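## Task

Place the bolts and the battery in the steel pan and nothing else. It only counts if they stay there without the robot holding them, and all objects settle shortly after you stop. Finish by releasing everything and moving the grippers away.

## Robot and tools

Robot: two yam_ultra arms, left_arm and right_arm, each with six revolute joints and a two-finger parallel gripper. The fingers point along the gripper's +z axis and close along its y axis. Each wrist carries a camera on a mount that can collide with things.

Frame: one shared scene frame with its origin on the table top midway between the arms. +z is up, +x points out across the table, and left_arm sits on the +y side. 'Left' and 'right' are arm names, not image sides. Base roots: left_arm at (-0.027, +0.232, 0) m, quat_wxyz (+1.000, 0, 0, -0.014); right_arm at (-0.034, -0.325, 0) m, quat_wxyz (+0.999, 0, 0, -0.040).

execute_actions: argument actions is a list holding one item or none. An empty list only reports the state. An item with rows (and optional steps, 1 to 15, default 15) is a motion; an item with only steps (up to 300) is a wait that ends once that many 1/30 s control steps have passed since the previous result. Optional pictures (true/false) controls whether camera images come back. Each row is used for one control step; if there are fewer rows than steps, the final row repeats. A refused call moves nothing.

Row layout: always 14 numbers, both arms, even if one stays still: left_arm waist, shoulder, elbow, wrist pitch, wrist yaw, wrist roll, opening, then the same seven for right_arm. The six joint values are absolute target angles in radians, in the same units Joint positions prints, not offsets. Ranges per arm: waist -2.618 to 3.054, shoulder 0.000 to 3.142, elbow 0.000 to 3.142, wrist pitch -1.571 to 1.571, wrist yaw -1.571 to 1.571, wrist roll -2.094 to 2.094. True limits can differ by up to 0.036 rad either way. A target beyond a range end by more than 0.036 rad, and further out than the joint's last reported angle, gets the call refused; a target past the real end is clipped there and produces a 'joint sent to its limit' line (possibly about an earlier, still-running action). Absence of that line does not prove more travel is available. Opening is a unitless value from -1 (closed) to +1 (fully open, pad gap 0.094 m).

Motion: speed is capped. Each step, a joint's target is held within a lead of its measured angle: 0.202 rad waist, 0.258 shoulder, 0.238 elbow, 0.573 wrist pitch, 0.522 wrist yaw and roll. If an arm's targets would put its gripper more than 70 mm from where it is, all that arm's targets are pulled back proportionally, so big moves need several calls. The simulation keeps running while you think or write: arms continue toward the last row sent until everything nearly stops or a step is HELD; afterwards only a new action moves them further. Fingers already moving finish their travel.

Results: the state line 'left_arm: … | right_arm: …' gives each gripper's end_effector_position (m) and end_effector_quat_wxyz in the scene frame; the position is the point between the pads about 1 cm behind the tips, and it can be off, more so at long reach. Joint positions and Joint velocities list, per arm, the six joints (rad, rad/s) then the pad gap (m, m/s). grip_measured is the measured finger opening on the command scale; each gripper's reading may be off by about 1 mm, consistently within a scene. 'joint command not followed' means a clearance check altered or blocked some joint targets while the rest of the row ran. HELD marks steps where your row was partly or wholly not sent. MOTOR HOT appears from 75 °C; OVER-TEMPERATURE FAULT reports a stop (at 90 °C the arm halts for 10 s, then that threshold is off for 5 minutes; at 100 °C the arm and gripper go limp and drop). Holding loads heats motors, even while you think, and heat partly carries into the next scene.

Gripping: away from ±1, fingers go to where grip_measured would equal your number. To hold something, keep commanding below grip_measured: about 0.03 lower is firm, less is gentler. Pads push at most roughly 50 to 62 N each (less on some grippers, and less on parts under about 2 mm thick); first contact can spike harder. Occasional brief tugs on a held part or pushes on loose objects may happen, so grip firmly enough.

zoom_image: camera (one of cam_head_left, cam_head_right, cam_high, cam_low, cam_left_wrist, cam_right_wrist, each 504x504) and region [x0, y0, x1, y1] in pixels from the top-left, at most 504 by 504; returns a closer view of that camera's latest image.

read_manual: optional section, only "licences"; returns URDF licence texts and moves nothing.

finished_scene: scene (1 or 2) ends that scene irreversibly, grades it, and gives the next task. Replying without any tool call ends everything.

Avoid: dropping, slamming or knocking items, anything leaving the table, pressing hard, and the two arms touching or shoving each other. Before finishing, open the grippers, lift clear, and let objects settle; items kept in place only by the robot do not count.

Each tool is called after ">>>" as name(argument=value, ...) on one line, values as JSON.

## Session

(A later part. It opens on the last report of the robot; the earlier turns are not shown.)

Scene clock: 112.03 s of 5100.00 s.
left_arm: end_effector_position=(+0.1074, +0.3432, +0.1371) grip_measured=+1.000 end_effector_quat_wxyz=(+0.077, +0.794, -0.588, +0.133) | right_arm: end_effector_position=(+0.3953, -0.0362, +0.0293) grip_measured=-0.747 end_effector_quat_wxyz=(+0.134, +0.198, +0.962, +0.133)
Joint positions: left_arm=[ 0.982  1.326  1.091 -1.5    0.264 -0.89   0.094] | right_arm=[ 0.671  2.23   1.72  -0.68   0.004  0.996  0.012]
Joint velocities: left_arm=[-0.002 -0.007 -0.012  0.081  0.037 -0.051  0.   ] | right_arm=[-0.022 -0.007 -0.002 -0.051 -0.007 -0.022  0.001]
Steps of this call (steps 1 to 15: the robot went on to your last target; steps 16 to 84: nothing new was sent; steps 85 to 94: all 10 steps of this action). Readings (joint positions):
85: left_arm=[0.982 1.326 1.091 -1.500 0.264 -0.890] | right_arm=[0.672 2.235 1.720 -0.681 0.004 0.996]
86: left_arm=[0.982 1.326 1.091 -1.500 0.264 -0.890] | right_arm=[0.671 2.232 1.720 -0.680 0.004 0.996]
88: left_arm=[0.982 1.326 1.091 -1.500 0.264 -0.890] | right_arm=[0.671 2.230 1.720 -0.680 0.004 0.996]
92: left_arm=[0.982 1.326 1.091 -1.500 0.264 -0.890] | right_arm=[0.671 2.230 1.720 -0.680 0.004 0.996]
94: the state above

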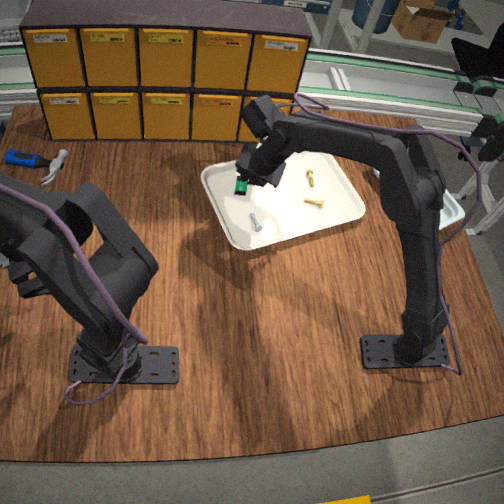

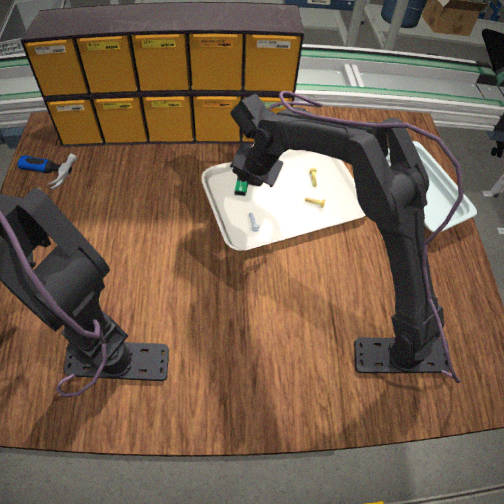

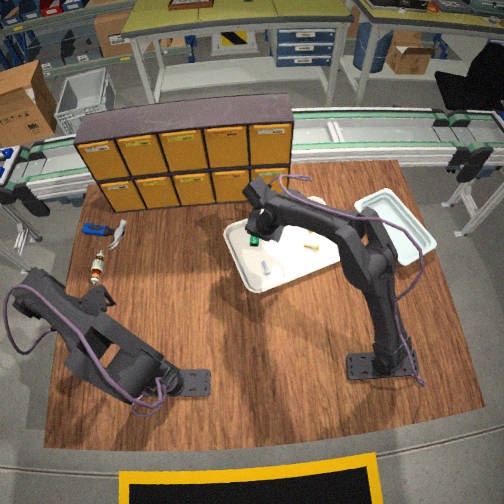

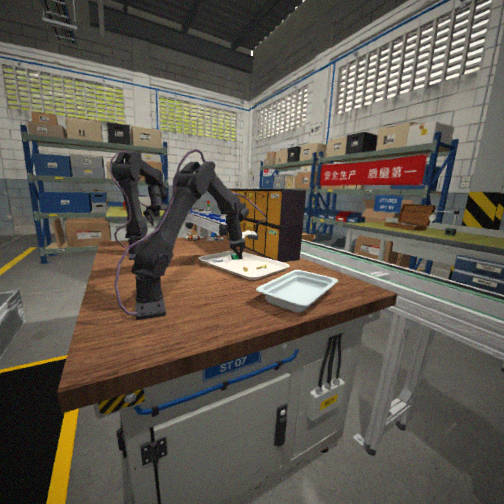

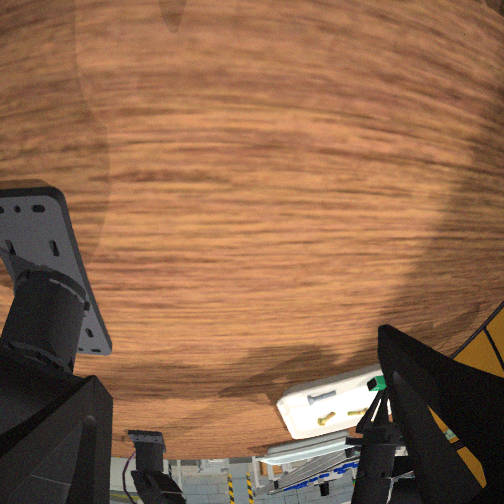

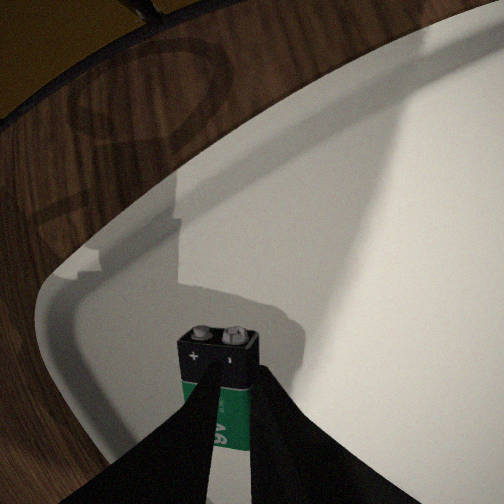

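>>> execute_actions(actions=[{"rows":[[0.982,1.326,1.091,-1.5,0.264,-0.89,1,0.665,2.19,1.72,-0.7,0,1.05,-0.5],[0.982,1.326,1.091,-1.5,0.264,-0.89,1,0.665,2.18,1.72,-0.7,0,1.05,-0.2],[0.982,1.326,1.091,-1.5,0.264,-0.89,1,0.665,2.18,1.72,-0.7,0,1.05,0.2],[0.982,1.326,1.091,-1.5,0.264,-0.89,1,0.68,2.18,1.72,-0.7,0,1.05,0.5],[0.982,1.326,1.091,-1.5,0.264,-0.89,1,0.71,2.18,1.71,-0.7,0,1.05,0.6]]}])

Scene clock: 126.57 s of 5100.00 s.
left_arm: end_effector_position=(+0.1074, +0.3432, +0.1371) grip_measured=+1.000 end_effector_quat_wxyz=(+0.077, +0.794, -0.588, +0.133) | right_arm: end_effector_position=(+0.3844, -0.0195, +0.0442) grip_measured=+0.597 end_effector_quat_wxyz=(+0.136, +0.202, +0.959, +0.148)
Joint positions: left_arm=[ 0.982  1.326  1.091 -1.5    0.264 -0.89   0.094] | right_arm=[ 0.709  2.199  1.72  -0.688  0.003  1.043  0.075]
Joint velocities: left_arm=[ 0.007 -0.012  0.002 -0.007  0.007 -0.037  0.   ] | right_arm=[ 0.002  0.002 -0.012  0.022 -0.037 -0.037 -0.001]
Steps of this call (steps 1 to 15: the robot went on to your last target; steps 16 to 90: nothing new was sent; then 11.03 s passed at rest; steps 91 to 105: all 15 steps of this action). Readings (joint positions):
91: left_arm=[0.982 1.326 1.091 -1.500 0.264 -0.890] | right_arm=[0.671 2.229 1.720 -0.680 0.004 1.003]
92: left_arm=[0.982 1.326 1.091 -1.500 0.264 -0.890] | right_arm=[0.671 2.227 1.720 -0.683 0.004 1.012]
94: left_arm=[0.982 1.326 1.091 -1.500 0.264 -0.890] | right_arm=[0.671 2.218 1.720 -0.687 0.004 1.024]
98: left_arm=[0.982 1.326 1.091 -1.500 0.264 -0.890] | right_arm=[0.688 2.201 1.720 -0.687 0.004 1.037]
105: the state above

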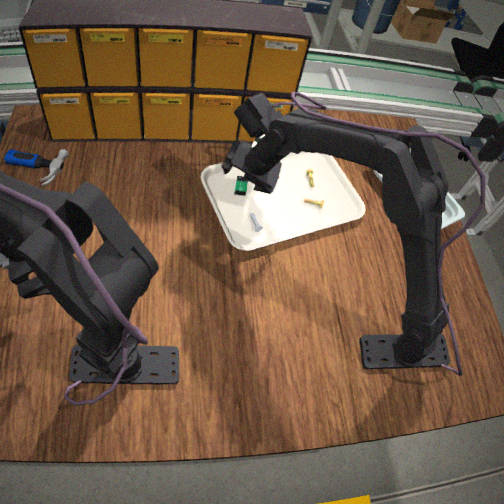

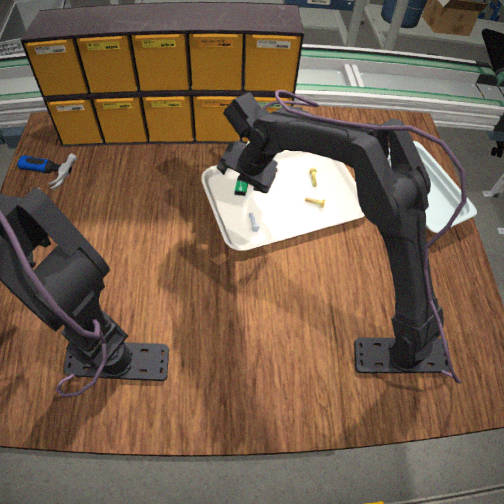

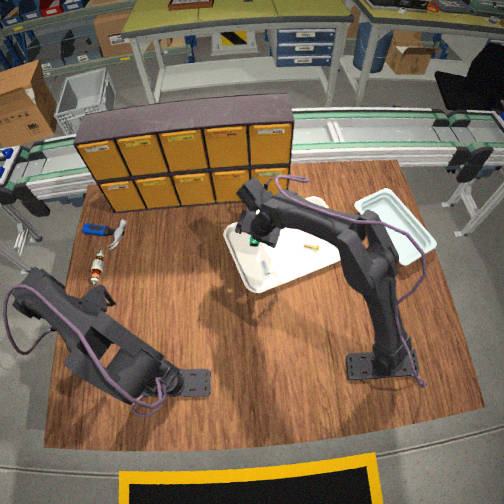

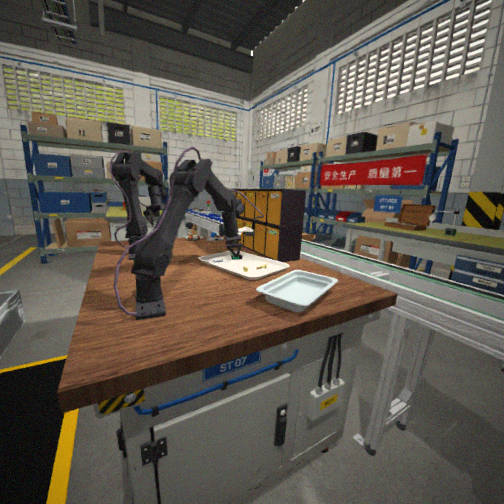

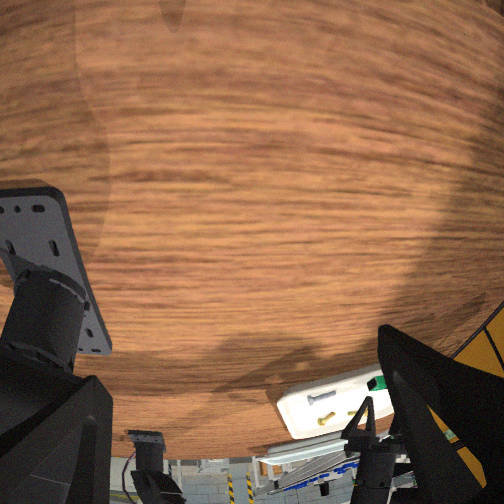

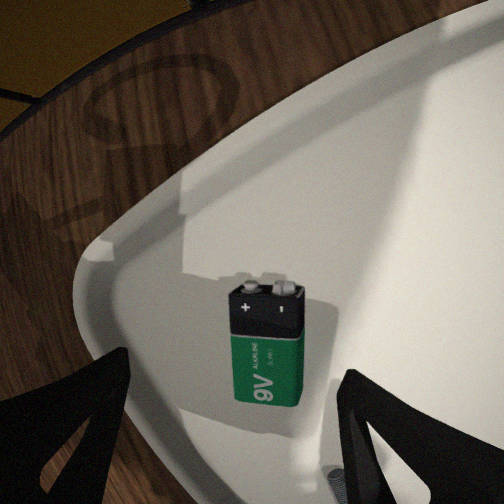

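>>> execute_actions(actions=[{"rows":[[0.982,1.326,1.091,-1.5,0.264,-0.89,1,0.73,2.15,1.68,-0.69,0,1.05,0.6],[0.982,1.326,1.091,-1.5,0.264,-0.89,1,0.742,2.13,1.65,-0.68,0,1.05,0.6],[0.982,1.326,1.091,-1.5,0.264,-0.89,1,0.742,2.13,1.65,-0.68,0,1.05,0.6],[0.982,1.326,1.091,-1.5,0.264,-0.89,1,0.742,2.13,1.65,-0.68,0,1.05,0.6],[0.982,1.326,1.091,-1.5,0.264,-0.89,1,0.742,2.13,1.65,-0.68,0,1.05,0.6],[0.982,1.326,1.091,-1.5,0.264,-0.89,1,0.742,2.15,1.64,-0.66,0,1.05,0.6],[0.982,1.326,1.091,-1.5,0.264,-0.89,1,0.742,2.17,1.635,-0.64,0,1.05,0.6],[0.982,1.326,1.091,-1.5,0.264,-0.89,1,0.742,2.19,1.625,-0.623,0,1.05,0.6]]}])

Scene clock: 143.90 s of 5100.00 s.
left_arm: end_effector_position=(+0.1074, +0.3432, +0.1371) grip_measured=+1.000 end_effector_quat_wxyz=(+0.077, +0.794, -0.588, +0.133) | right_arm: end_effector_position=(+0.3649, -0.0151, +0.0259) grip_measured=+0.597 end_effector_quat_wxyz=(+0.126, +0.189, +0.963, +0.142)
Joint positions: left_arm=[ 0.982  1.326  1.091 -1.5    0.264 -0.89   0.094] | right_arm=[ 0.739  2.186  1.633 -0.635  0.003  1.045  0.075]
Joint velocities: left_arm=[-0.002  0.002 -0.007  0.081  0.007 -0.007  0.   ] | right_arm=[ 0.012 -0.002 -0.002  0.168 -0.037  0.022 -0.   ]
Steps of this call (steps 1 to 15: the robot went on to your last target; steps 16 to 90: nothing new was sent; then 13.83 s passed at rest; steps 91 to 105: all 15 steps of this action). Readings (joint positions):
91: left_arm=[0.982 1.326 1.091 -1.500 0.264 -0.890] | right_arm=[0.710 2.196 1.715 -0.685 0.003 1.045]
92: left_arm=[0.982 1.326 1.091 -1.500 0.264 -0.890] | right_arm=[0.712 2.186 1.699 -0.679 0.003 1.045]
94: left_arm=[0.982 1.326 1.091 -1.500 0.264 -0.890] | right_arm=[0.720 2.165 1.667 -0.681 0.003 1.045]
98: left_arm=[0.982 1.326 1.091 -1.500 0.264 -0.890] | right_arm=[0.736 2.160 1.651 -0.666 0.003 1.045]
105: the state above

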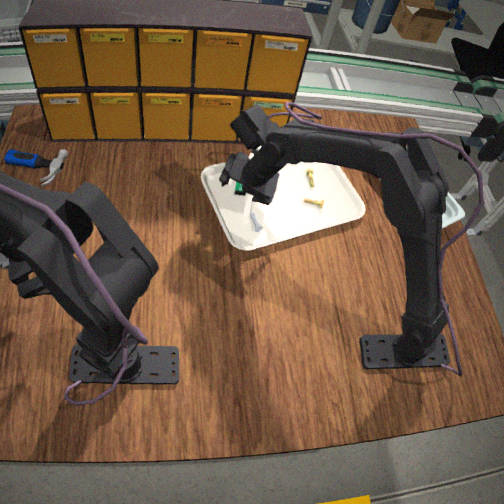

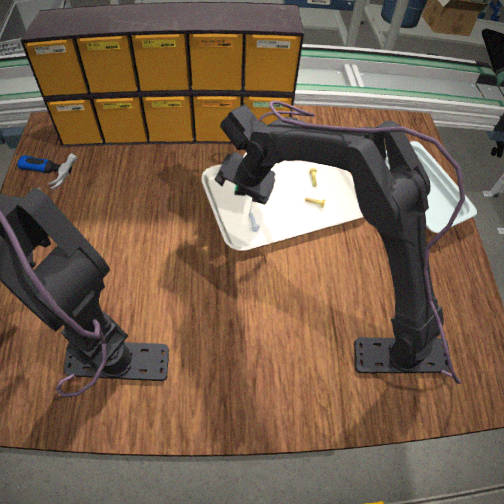

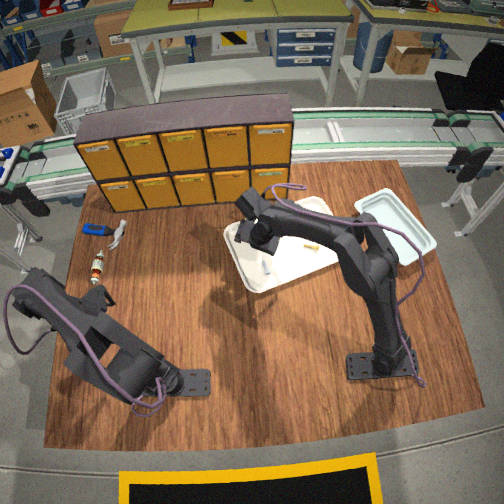

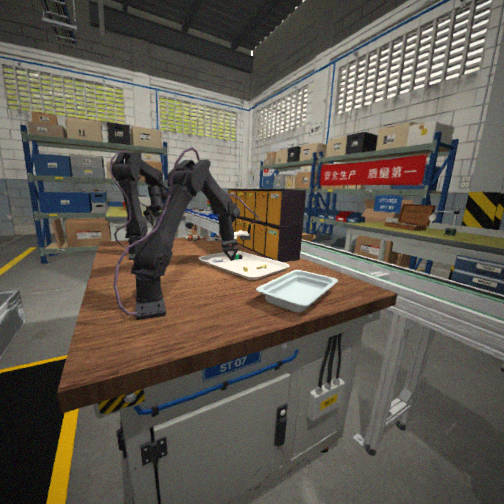

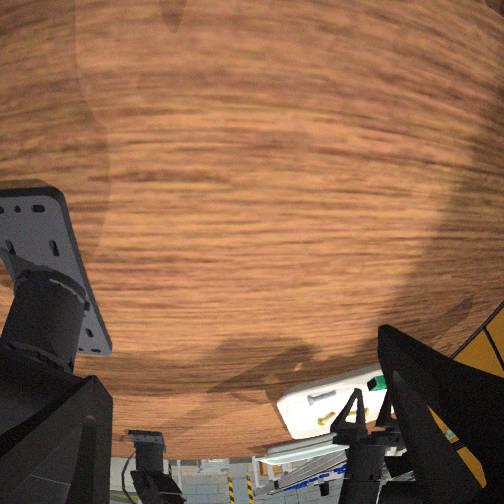

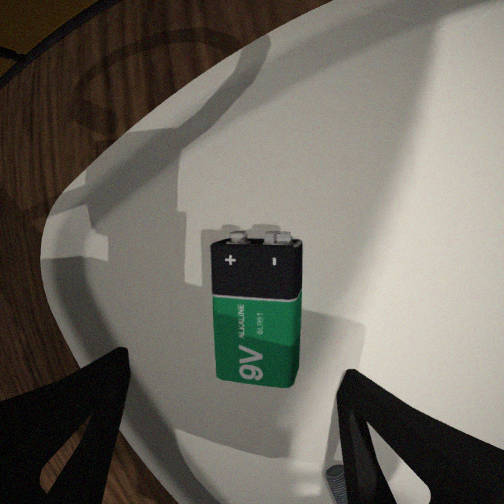

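Good. Let it finish lowering.

>>> execute_actions(actions=[{"rows":[[0.982,1.326,1.091,-1.5,0.264,-0.89,1,0.742,2.205,1.622,-0.623,0,1.05,0.5]]}])

Scene clock: 147.60 s of 5100.00 s.
left_arm: end_effector_position=(+0.1074, +0.3432, +0.1371) grip_measured=+1.000 end_effector_quat_wxyz=(+0.077, +0.794, -0.588, +0.133) | right_arm: end_effector_position=(+0.3663, -0.0140, +0.0251) grip_measured=+0.503 end_effector_quat_wxyz=(+0.128, +0.189, +0.963, +0.144)
Joint positions: left_arm=[ 0.982  1.326  1.091 -1.5    0.264 -0.89   0.094] | right_arm=[ 0.739  2.19   1.633 -0.627  0.003  1.045  0.071]
Joint velocities: left_arm=[-0.002  0.002 -0.007  0.051  0.007 -0.022  0.   ] | right_arm=[-0.002 -0.007  0.017  0.007 -0.051 -0.022 -0.   ]
Steps of this call (steps 1 to 15: the robot went on to your last target; steps 16 to 90: nothing new was sent; then 0.20 s passed at rest; steps 91 to 105: all 15 steps of this action). Readings (joint positions):
91: left_arm=[0.982 1.326 1.091 -1.500 0.264 -0.890] | right_arm=[0.739 2.187 1.633 -0.628 0.003 1.045]
92: left_arm=[0.982 1.326 1.091 -1.500 0.264 -0.890] | right_arm=[0.739 2.188 1.633 -0.627 0.003 1.045]
94: left_arm=[0.982 1.326 1.091 -1.500 0.264 -0.890] | right_arm=[0.739 2.190 1.633 -0.627 0.003 1.045]
98: left_arm=[0.982 1.326 1.091 -1.500 0.264 -0.890] | right_arm=[0.739 2.190 1.633 -0.627 0.003 1.045]
105: the state above

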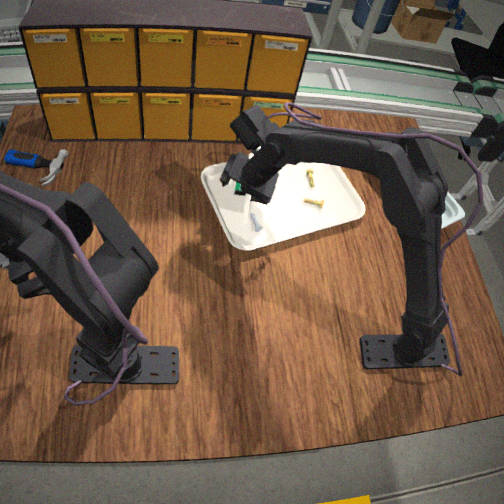

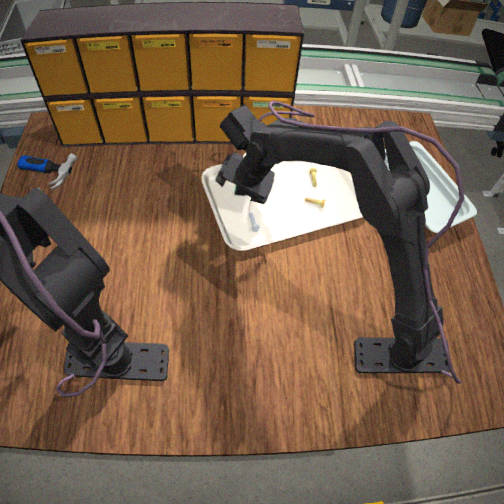

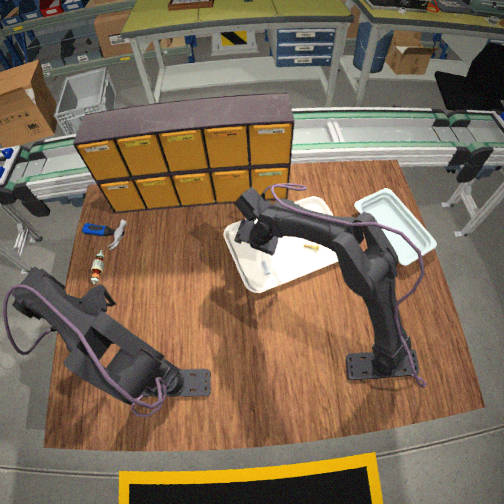

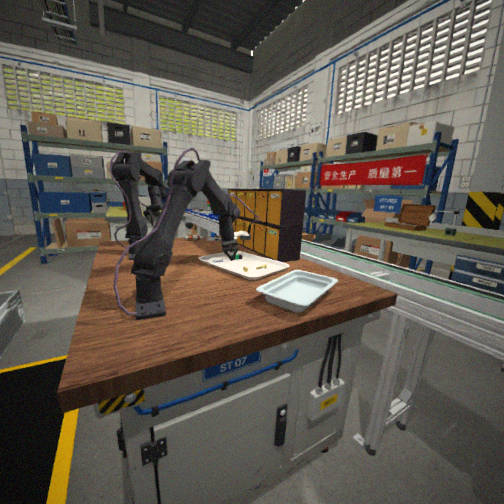

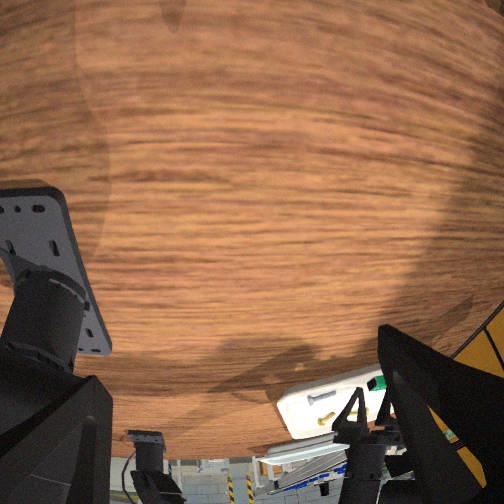

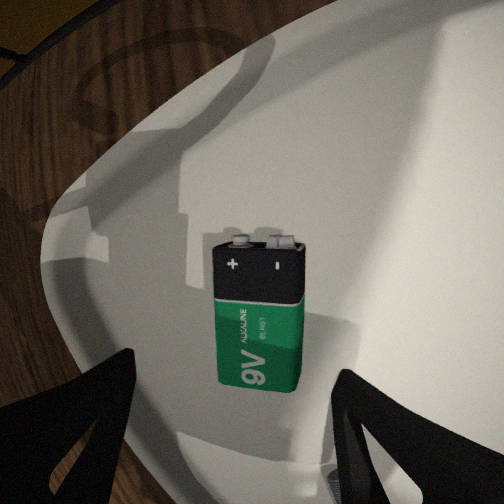

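>>> execute_actions(actions=[{"rows":[[0.982,1.326,1.091,-1.5,0.264,-0.89,1,0.739,2.15,1.66,-0.66,0,1.05,0.6],[0.982,1.326,1.091,-1.5,0.264,-0.89,1,0.735,2.15,1.7,-0.72,0,1.05,0.6],[0.982,1.326,1.091,-1.5,0.264,-0.89,1,0.735,2.17,1.76,-0.78,0,1.05,0.6],[0.982,1.326,1.091,-1.5,0.264,-0.89,1,0.73,2.2,1.83,-0.84,0,1.05,0.6],[0.982,1.326,1.091,-1.5,0.264,-0.89,1,0.73,2.24,1.9,-0.9,0,1.05,0.6],[0.982,1.326,1.091,-1.5,0.264,-0.89,1,0.73,2.28,1.97,-0.96,0,1.05,0.6],[0.982,1.326,1.091,-1.5,0.264,-0.89,1,0.725,2.32,2.04,-1.02,0,1.05,0.6],[0.982,1.326,1.091,-1.5,0.264,-0.89,1,0.725,2.36,2.11,-1.09,0,1.05,0.6],[0.982,1.326,1.091,-1.5,0.264,-0.89,1,0.722,2.4,2.18,-1.16,0,1.05,0.6],[0.982,1.326,1.091,-1.5,0.264,-0.89,1,0.722,2.44,2.25,-1.22,0,1.05,0.6],[0.982,1.326,1.091,-1.5,0.264,-0.89,1,0.722,2.478,2.315,-1.278,0,1.05,0.6]]}], pictures=false)

>>> execute_actions(actions=[{"rows":[[0.982,1.326,1.091,-1.5,0.264,-0.89,1,0.722,2.478,2.315,-1.278,0,1.05,0.6]],"steps":12}])

Scene clock: 165.67 s of 5100.00 s.
left_arm: end_effector_position=(+0.1074, +0.3432, +0.1371) grip_measured=+1.000 end_effector_quat_wxyz=(+0.077, +0.794, -0.588, +0.133) | right_arm: end_effector_position=(+0.3958, +0.0043, +0.0646) grip_measured=+0.598 end_effector_quat_wxyz=(+0.088, +0.194, +0.972, +0.098)
Joint positions: left_arm=[ 0.982  1.326  1.091 -1.5    0.264 -0.89   0.094] | right_arm=[ 0.732  2.458  2.294 -1.141  0.003  1.046  0.075]
Joint velocities: left_arm=[ 0.002 -0.012  0.017 -0.051 -0.066 -0.051  0.   ] | right_arm=[-0.056  0.291 -0.002 -0.813  0.022  0.051 -0.001]
Steps of this call (steps 1 to 15: the robot went on to your last target; steps 16 to 90: nothing new was sent; then 14.57 s passed at rest; steps 91 to 105: all 15 steps of this action). Readings (joint positions):
91: left_arm=[0.982 1.326 1.091 -1.500 0.264 -0.890] | right_arm=[0.739 2.187 1.634 -0.627 0.003 1.045]
92: left_arm=[0.982 1.326 1.091 -1.500 0.264 -0.890] | right_arm=[0.739 2.186 1.643 -0.640 0.003 1.045]
94: left_arm=[0.982 1.326 1.091 -1.500 0.264 -0.890] | right_arm=[0.738 2.194 1.702 -0.710 0.003 1.046]
98: left_arm=[0.982 1.326 1.091 -1.500 0.264 -0.890] | right_arm=[0.738 2.283 1.977 -0.873 0.003 1.046]
105: the state above

Scene clock: 166.07 s of 5100.00 s.
left_arm: end_effector_position=(+0.1074, +0.3432, +0.1371) grip_measured=+1.000 end_effector_quat_wxyz=(+0.077, +0.794, -0.588, +0.133) | right_arm: end_effector_position=(+0.3715, -0.0152, +0.0430) grip_measured=+0.598 end_effector_quat_wxyz=(+0.039, +0.196, +0.979, +0.042)
Joint positions: left_arm=[ 0.982  1.326  1.091 -1.5    0.264 -0.89   0.094] | right_arm=[ 0.73   2.49   2.294 -1.26   0.003  1.046  0.075]
Joint velocities: left_arm=[-0.007  0.007  0.007 -0.066 -0.066 -0.007  0.   ] | right_arm=[-0.002 -0.007  0.002  0.007  0.022 -0.037  0.001]
Steps of this call (steps 1 to 12: all 12 steps of this action). Readings (joint positions):
1: left_arm=[0.982 1.326 1.091 -1.500 0.264 -0.890] | right_arm=[0.731 2.467 2.294 -1.167 0.003 1.046]
2: left_arm=[0.982 1.326 1.091 -1.500 0.264 -0.890] | right_arm=[0.731 2.476 2.294 -1.190 0.003 1.046]
4: left_arm=[0.982 1.326 1.091 -1.500 0.264 -0.890] | right_arm=[0.730 2.487 2.294 -1.222 0.003 1.046]
8: left_arm=[0.982 1.326 1.091 -1.500 0.264 -0.890] | right_arm=[0.730 2.490 2.294 -1.251 0.003 1.046]
12: the state above

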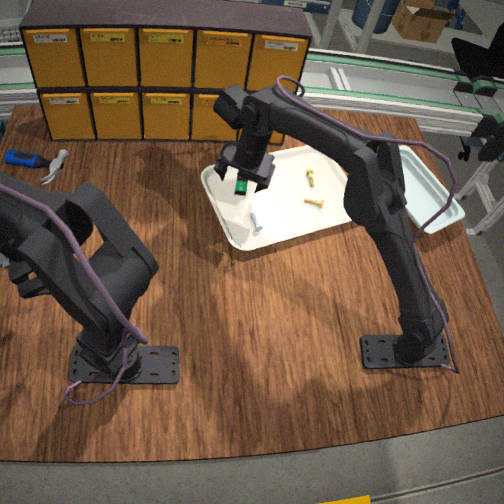

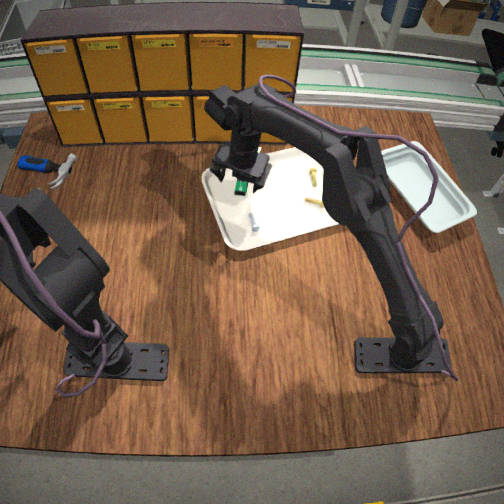

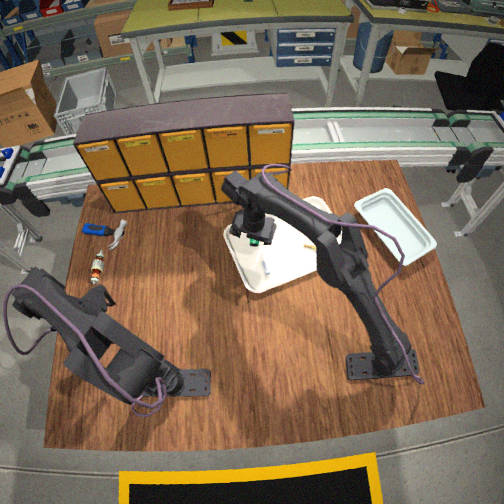

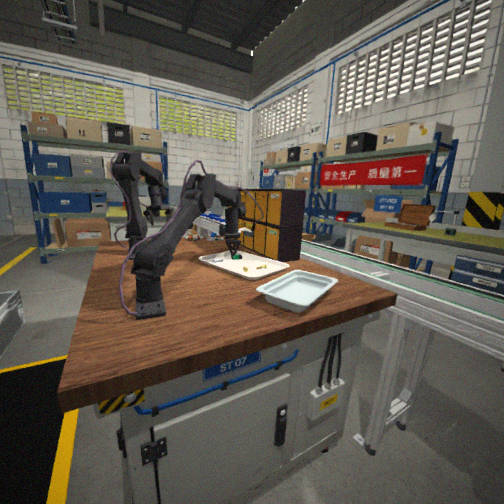

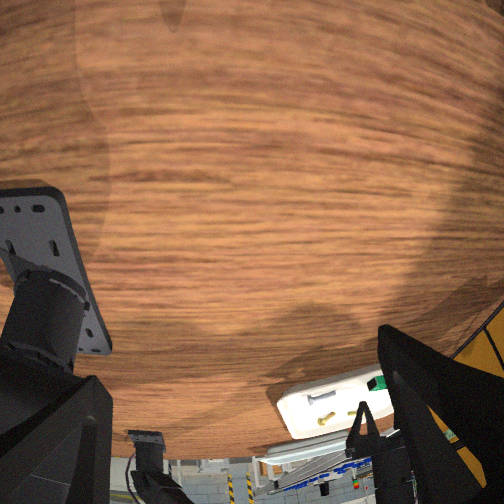

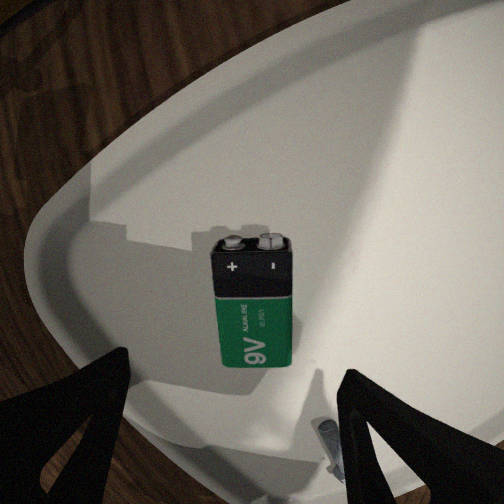

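>>> execute_actions(actions=[{"rows":[[0.982,1.326,1.091,-1.5,0.264,-0.89,1,0.7,2.49,2.32,-1.25,0,1.05,0.5],[0.982,1.326,1.091,-1.5,0.264,-0.89,1,0.7,2.49,2.32,-1.25,0,1.05,0.5],[0.982,1.326,1.091,-1.5,0.264,-0.89,1,0.7,2.49,2.32,-1.25,0,1.05,0.5],[0.982,1.326,1.091,-1.5,0.264,-0.89,1,0.7,2.49,2.32,-1.25,0,1.05,0.5],[0.982,1.326,1.091,-1.5,0.264,-0.89,1,0.702,2.5,2.31,-1.235,0,1.05,0.5],[0.982,1.326,1.091,-1.5,0.264,-0.89,1,0.702,2.51,2.3,-1.22,0,1.05,0.5],[0.982,1.326,1.091,-1.5,0.264,-0.89,1,0.702,2.525,2.28,-1.208,0,1.05,0.5]]}])

Scene clock: 180.67 s of 5100.00 s.
left_arm: end_effector_position=(+0.1074, +0.3432, +0.1371) grip_measured=+1.000 end_effector_quat_wxyz=(+0.077, +0.794, -0.588, +0.133) | right_arm: end_effector_position=(+0.3830, -0.0227, +0.0233) grip_measured=+0.503 end_effector_quat_wxyz=(+0.037, +0.208, +0.977, +0.040)
Joint positions: left_arm=[ 0.982  1.326  1.091 -1.5    0.264 -0.89   0.094] | right_arm=[ 0.705  2.528  2.286 -1.22   0.002  1.046  0.071]
Joint velocities: left_arm=[ 0.002 -0.012 -0.012  0.007 -0.066 -0.007  0.   ] | right_arm=[-0.002  0.027 -0.042  0.066 -0.007  0.022 -0.   ]
Steps of this call (steps 1 to 15: the robot went on to your last target; steps 16 to 90: nothing new was sent; then 11.10 s passed at rest; steps 91 to 105: all 15 steps of this action). Readings (joint positions):
91: left_arm=[0.982 1.326 1.091 -1.500 0.264 -0.890] | right_arm=[0.729 2.490 2.294 -1.265 0.002 1.046]
92: left_arm=[0.982 1.326 1.091 -1.500 0.264 -0.890] | right_arm=[0.727 2.490 2.294 -1.263 0.002 1.046]
94: left_arm=[0.982 1.326 1.091 -1.500 0.264 -0.890] | right_arm=[0.720 2.490 2.294 -1.261 0.002 1.046]
98: left_arm=[0.982 1.326 1.091 -1.500 0.264 -0.890] | right_arm=[0.707 2.498 2.294 -1.240 0.002 1.046]
105: the state above

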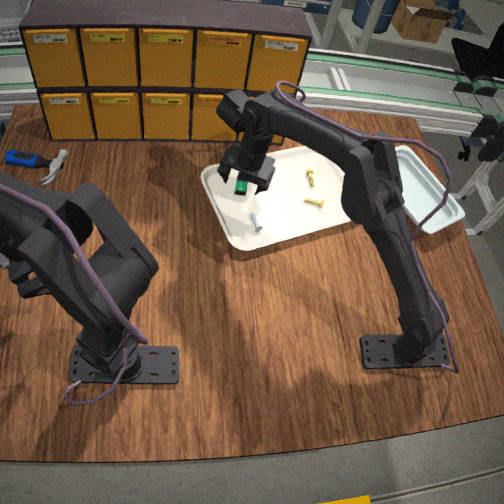

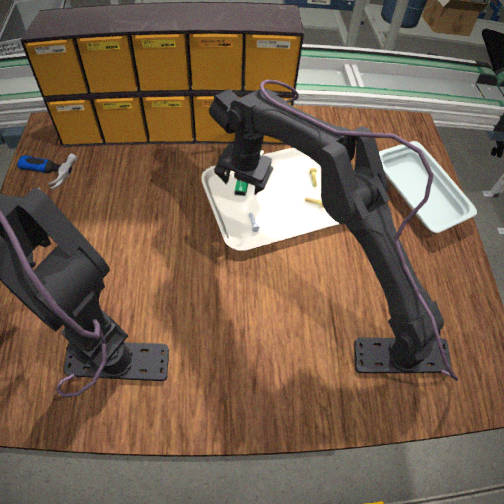

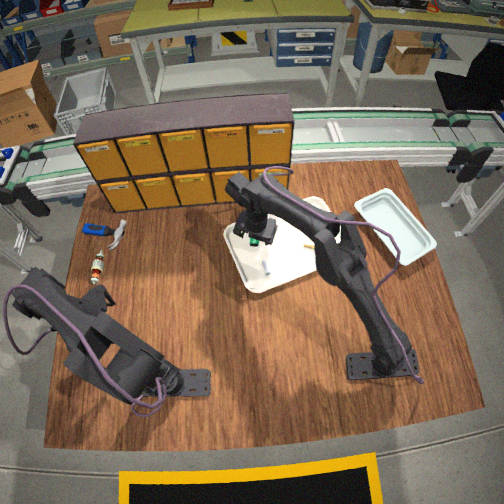

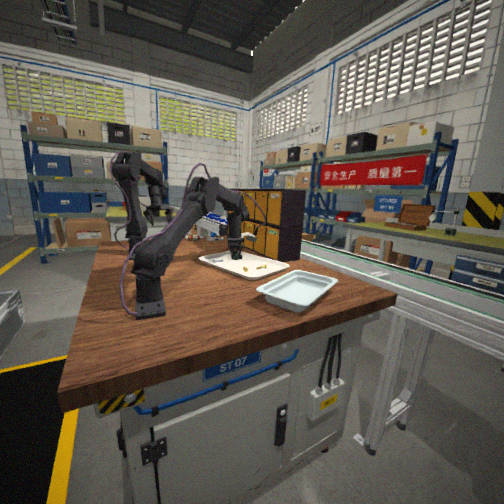

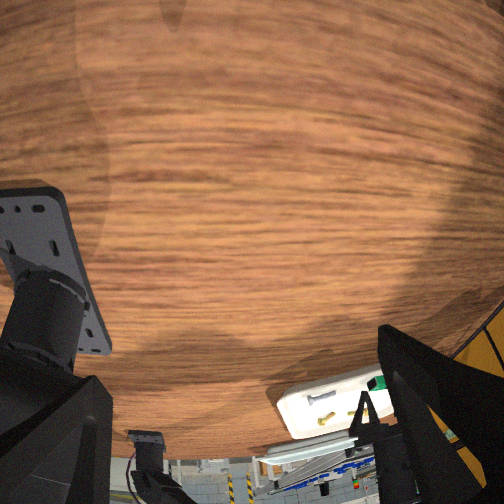

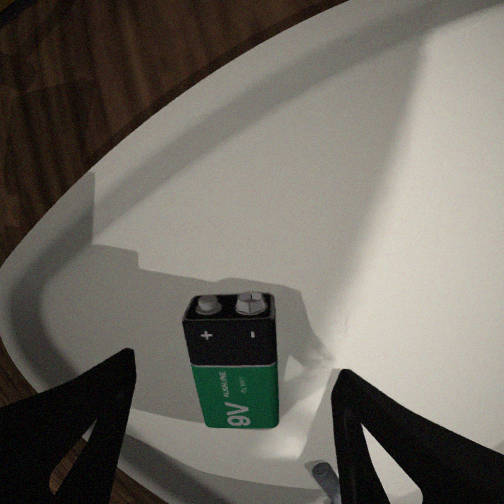

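Good alignment. Lower a bit, close.

>>> execute_actions(actions=[{"rows":[[0.982,1.326,1.091,-1.5,0.264,-0.89,1,0.704,2.535,2.27,-1.2,0,1.05,0.4],[0.982,1.326,1.091,-1.5,0.264,-0.89,1,0.704,2.54,2.26,-1.19,0,1.05,0.4],[0.982,1.326,1.091,-1.5,0.264,-0.89,1,0.704,2.54,2.255,-1.19,0,1.05,0.4],[0.982,1.326,1.091,-1.5,0.264,-0.89,1,0.704,2.54,2.255,-1.19,0,1.05,0.4],[0.982,1.326,1.091,-1.5,0.264,-0.89,1,0.704,2.54,2.255,-1.19,0,1.05,0.4],[0.982,1.326,1.091,-1.5,0.264,-0.89,1,0.704,2.54,2.255,-1.19,0,1.05,0.1],[0.982,1.326,1.091,-1.5,0.264,-0.89,1,0.704,2.54,2.255,-1.19,0,1.05,-0.2],[0.982,1.326,1.091,-1.5,0.264,-0.89,1,0.704,2.54,2.255,-1.19,0,1.05,-0.4],[0.982,1.326,1.091,-1.5,0.264,-0.89,1,0.704,2.54,2.255,-1.19,0,1.05,-0.52]]}])

Scene clock: 189.13 s of 5100.00 s.
left_arm: end_effector_position=(+0.1074, +0.3432, +0.1371) grip_measured=+1.000 end_effector_quat_wxyz=(+0.077, +0.794, -0.588, +0.133) | right_arm: end_effector_position=(+0.3825, -0.0234, +0.0158) grip_measured=-0.469 end_effector_quat_wxyz=(+0.036, +0.209, +0.977, +0.037)
Joint positions: left_arm=[ 0.982  1.326  1.091 -1.5    0.264 -0.89   0.094] | right_arm=[ 0.705  2.533  2.267 -1.202  0.004  1.046  0.025]
Joint velocities: left_arm=[-0.002 -0.007 -0.007 -0.125 -0.022 -0.007  0.   ] | right_arm=[-0.007 -0.007 -0.012 -0.007  0.037 -0.037 -0.   ]
Steps of this call (steps 1 to 15: the robot went on to your last target; steps 16 to 90: nothing new was sent; then 4.97 s passed at rest; steps 91 to 105: all 15 steps of this action). Readings (joint positions):
91: left_arm=[0.982 1.326 1.091 -1.500 0.264 -0.890] | right_arm=[0.705 2.528 2.285 -1.215 0.002 1.046]
92: left_arm=[0.982 1.326 1.091 -1.500 0.264 -0.890] | right_arm=[0.705 2.528 2.282 -1.211 0.002 1.046]
94: left_arm=[0.982 1.326 1.091 -1.500 0.264 -0.890] | right_arm=[0.705 2.528 2.273 -1.204 0.002 1.046]
98: left_arm=[0.982 1.326 1.091 -1.500 0.264 -0.890] | right_arm=[0.705 2.532 2.267 -1.205 0.006 1.046]
105: the state above

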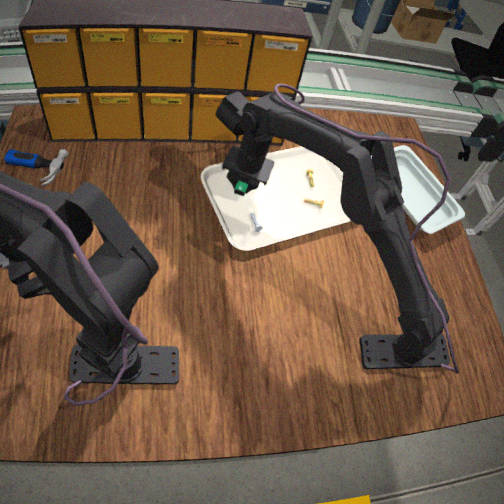

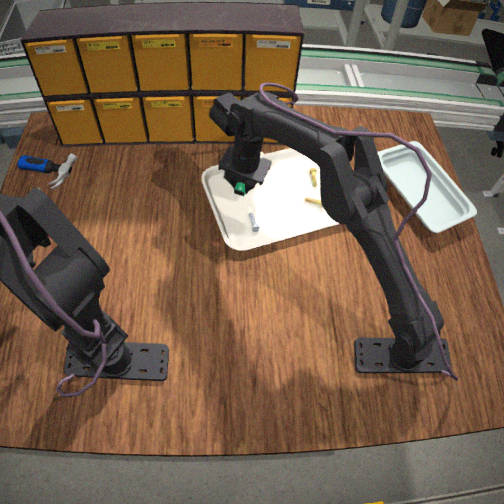

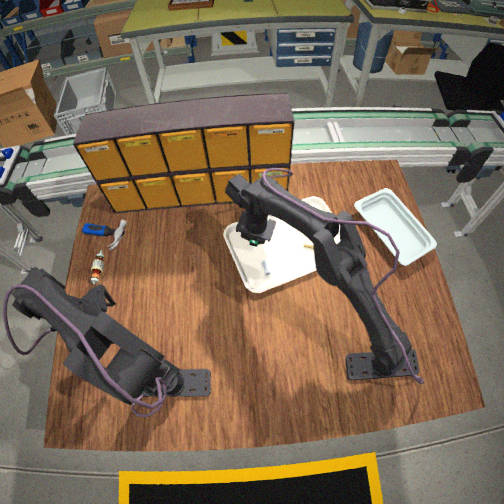

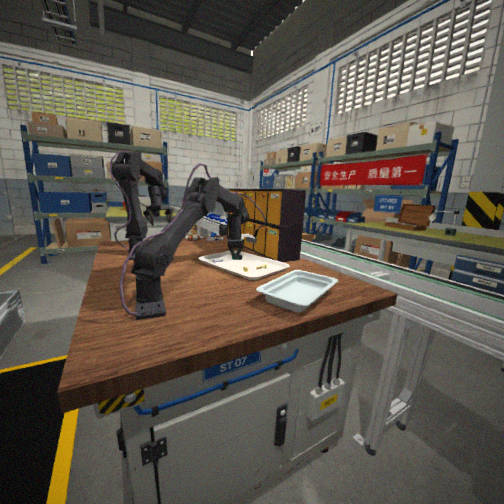

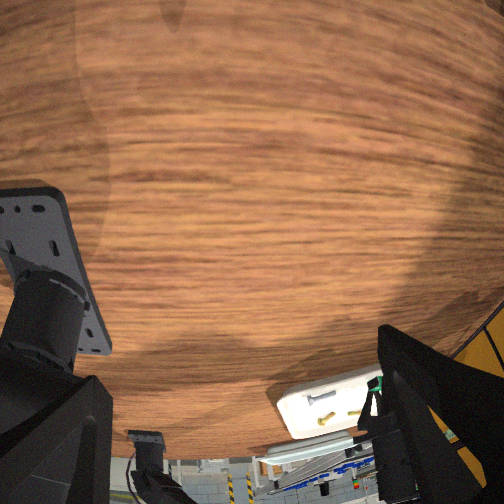

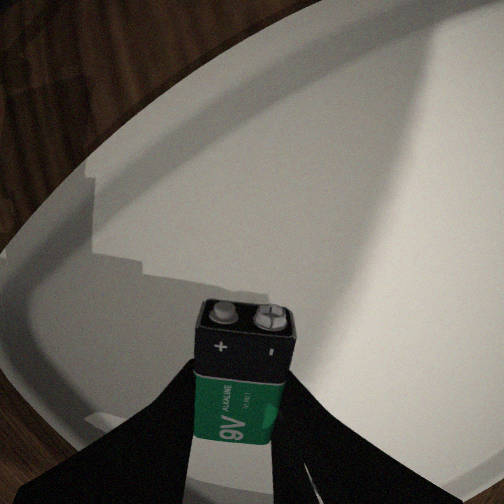

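>>> execute_actions(actions=[{"rows":[[0.982,1.326,1.091,-1.5,0.264,-0.89,1,0.704,2.48,2.26,-1.2,0,1.05,-0.52],[0.982,1.326,1.091,-1.5,0.264,-0.89,1,0.704,2.43,2.24,-1.2,0,1.05,-0.52],[0.982,1.326,1.091,-1.5,0.264,-0.89,1,0.704,2.38,2.2,-1.2,0,1.05,-0.52],[0.982,1.326,1.091,-1.5,0.264,-0.89,1,0.704,2.32,2.14,-1.2,0,1.05,-0.52],[0.982,1.326,1.091,-1.5,0.264,-0.89,1,0.704,2.26,2.07,-1.19,0,1.0,-0.52],[0.982,1.326,1.091,-1.5,0.264,-0.89,1,0.704,2.2,2.0,-1.18,0,0.9,-0.52],[0.982,1.326,1.091,-1.5,0.264,-0.89,1,0.704,2.14,1.92,-1.16,0,0.8,-0.52],[0.982,1.326,1.091,-1.5,0.264,-0.89,1,0.704,2.08,1.84,-1.14,0,0.7,-0.52],[0.982,1.326,1.091,-1.5,0.264,-0.89,1,0.704,2.0,1.76,-1.12,0,0.7,-0.52],[0.982,1.326,1.091,-1.5,0.264,-0.89,1,0.704,1.98,1.73,-1.11,0,0.7,-0.52],[0.982,1.326,1.091,-1.5,0.264,-0.89,1,0.704,1.98,1.73,-1.11,0,0.7,-0.52],[0.982,1.326,1.091,-1.5,0.264,-0.89,1,0.5,1.98,1.73,-1.11,0,0.7,-0.52]]}], pictures=false)

>>> execute_actions(actions=[{"rows":[[0.982,1.326,1.091,-1.5,0.264,-0.89,1,-0.245,1.98,1.73,-1.11,0,0.5,-0.52]]}], pictures=false)

>>> execute_actions(actions=[{"rows":[[0.982,1.326,1.091,-1.5,0.264,-0.89,1,-0.245,1.99,1.73,-1.11,0,0.5,-0.52]]}])

Scene clock: 208.83 s of 5100.00 s.
left_arm: end_effector_position=(+0.1074, +0.3432, +0.1371) grip_measured=+1.000 end_effector_quat_wxyz=(+0.077, +0.794, -0.588, +0.133) | right_arm: end_effector_position=(+0.3399, -0.1114, +0.1335) grip_measured=-0.469 end_effector_quat_wxyz=(+0.091, +0.122, +0.985, +0.077)
Joint positions: left_arm=[ 0.982  1.326  1.091 -1.5    0.264 -0.89   0.094] | right_arm=[ 0.589  1.959  1.766 -1.14  -0.016  0.757  0.025]
Joint velocities: left_arm=[-0.002  0.012 -0.007  0.007 -0.007  0.007  0.   ] | right_arm=[-1.321  0.007 -0.051  0.344  0.007 -0.3    0.   ]
Steps of this call (steps 1 to 15: the robot went on to your last target; steps 16 to 90: nothing new was sent; then 16.20 s passed at rest; steps 91 to 105: all 15 steps of this action). Readings (joint positions):
91: left_arm=[0.982 1.326 1.091 -1.500 0.264 -0.890] | right_arm=[0.705 2.531 2.266 -1.202 0.004 1.046]
92: left_arm=[0.982 1.326 1.091 -1.500 0.264 -0.890] | right_arm=[0.705 2.522 2.258 -1.199 0.004 1.046]
94: left_arm=[0.982 1.326 1.091 -1.500 0.264 -0.890] | right_arm=[0.705 2.470 2.201 -1.192 0.004 1.046]
98: left_arm=[0.982 1.326 1.091 -1.500 0.264 -0.890] | right_arm=[0.705 2.234 1.963 -1.168 0.004 0.932]
105: the state above

Scene clock: 209.33 s of 5100.00 s.
left_arm: end_effector_position=(+0.1074, +0.3432, +0.1371) grip_measured=+1.000 end_effector_quat_wxyz=(+0.077, +0.794, -0.588, +0.133) | right_arm: end_effector_position=(+0.3778, -0.4605, +0.1130) grip_measured=-0.469 end_effector_quat_wxyz=(+0.107, +0.408, +0.907, +0.011)
Joint positions: left_arm=[ 0.982  1.326  1.091 -1.5    0.264 -0.89   0.094] | right_arm=[-0.242  1.993  1.737 -1.099 -0.     0.524  0.025]
Joint velocities: left_arm=[ 0.012  0.002  0.007 -0.007 -0.007  0.066  0.   ] | right_arm=[-1.194  0.002 -0.012  0.051  0.212 -0.095 -0.001]
Steps of this call (steps 1 to 15: all 15 steps of this action). Readings (joint positions):
1: left_arm=[0.982 1.326 1.091 -1.500 0.264 -0.890] | right_arm=[0.540 1.960 1.763 -1.129 -0.016 0.725]
2: left_arm=[0.982 1.326 1.091 -1.500 0.264 -0.890] | right_arm=[0.489 1.964 1.758 -1.123 -0.016 0.690]
4: left_arm=[0.982 1.326 1.091 -1.500 0.264 -0.890] | right_arm=[0.381 1.975 1.749 -1.115 -0.015 0.636]
8: left_arm=[0.982 1.326 1.091 -1.500 0.264 -0.890] | right_arm=[0.152 1.991 1.739 -1.107 -0.012 0.570]
15: the state above

Scene clock: 209.83 s of 5100.00 s.
left_arm: end_effector_position=(+0.1074, +0.3432, +0.1371) grip_measured=+1.000 end_effector_quat_wxyz=(+0.077, +0.794, -0.588, +0.133) | right_arm: end_effector_position=(+0.3771, -0.4614, +0.1129) grip_measured=-0.469 end_effector_quat_wxyz=(+0.107, +0.400, +0.910, +0.008)
Joint positions: left_arm=[ 0.982  1.326  1.091 -1.5    0.264 -0.89   0.094] | right_arm=[-0.242  1.993  1.737 -1.1    0.004  0.507  0.025]
Joint velocities: left_arm=[ 0.007 -0.002  0.007  0.022  0.037  0.007  0.   ] | right_arm=[ 0.002  0.012 -0.012  0.051  0.022 -0.037  0.   ]
Steps of this call (steps 1 to 15: all 15 steps of this action). Readings (joint positions):
1: left_arm=[0.982 1.326 1.091 -1.500 0.264 -0.890] | right_arm=[-0.275 1.993 1.737 -1.099 0.006 0.521]
2: left_arm=[0.982 1.326 1.091 -1.500 0.264 -0.890] | right_arm=[-0.294 1.993 1.737 -1.099 0.012 0.519]
4: left_arm=[0.982 1.326 1.091 -1.500 0.264 -0.890] | right_arm=[-0.298 1.993 1.737 -1.100 0.016 0.515]
8: left_arm=[0.982 1.326 1.091 -1.500 0.264 -0.890] | right_arm=[-0.257 1.993 1.737 -1.100 0.011 0.510]
15: the state above

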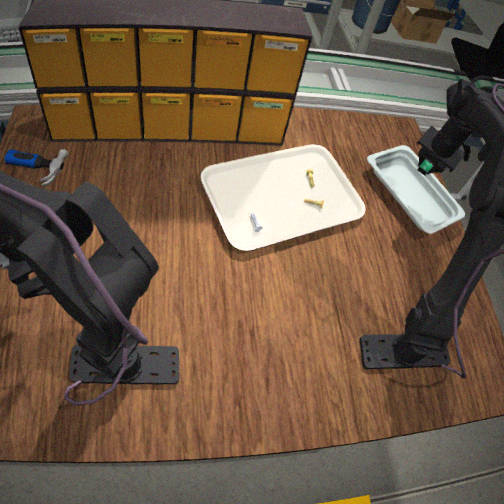

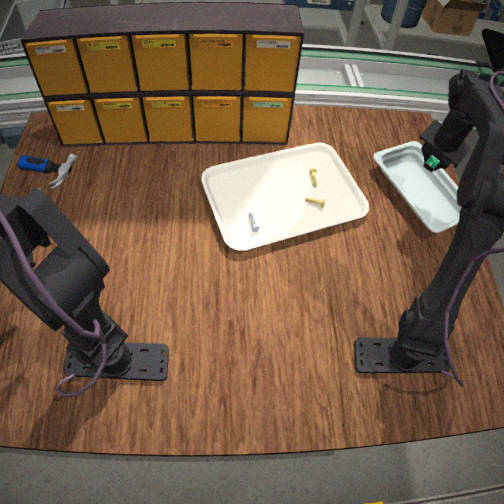

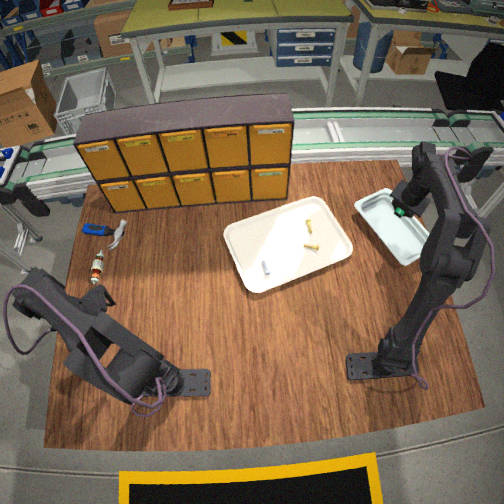

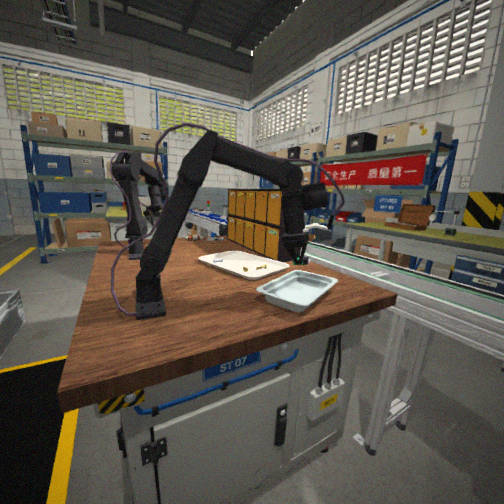

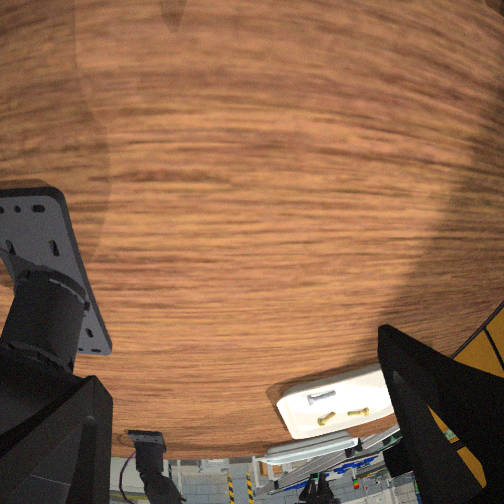

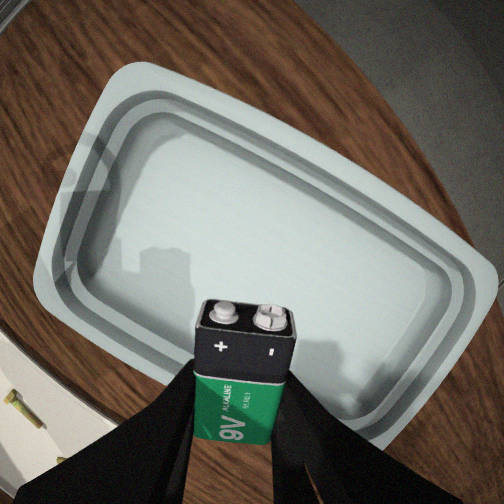

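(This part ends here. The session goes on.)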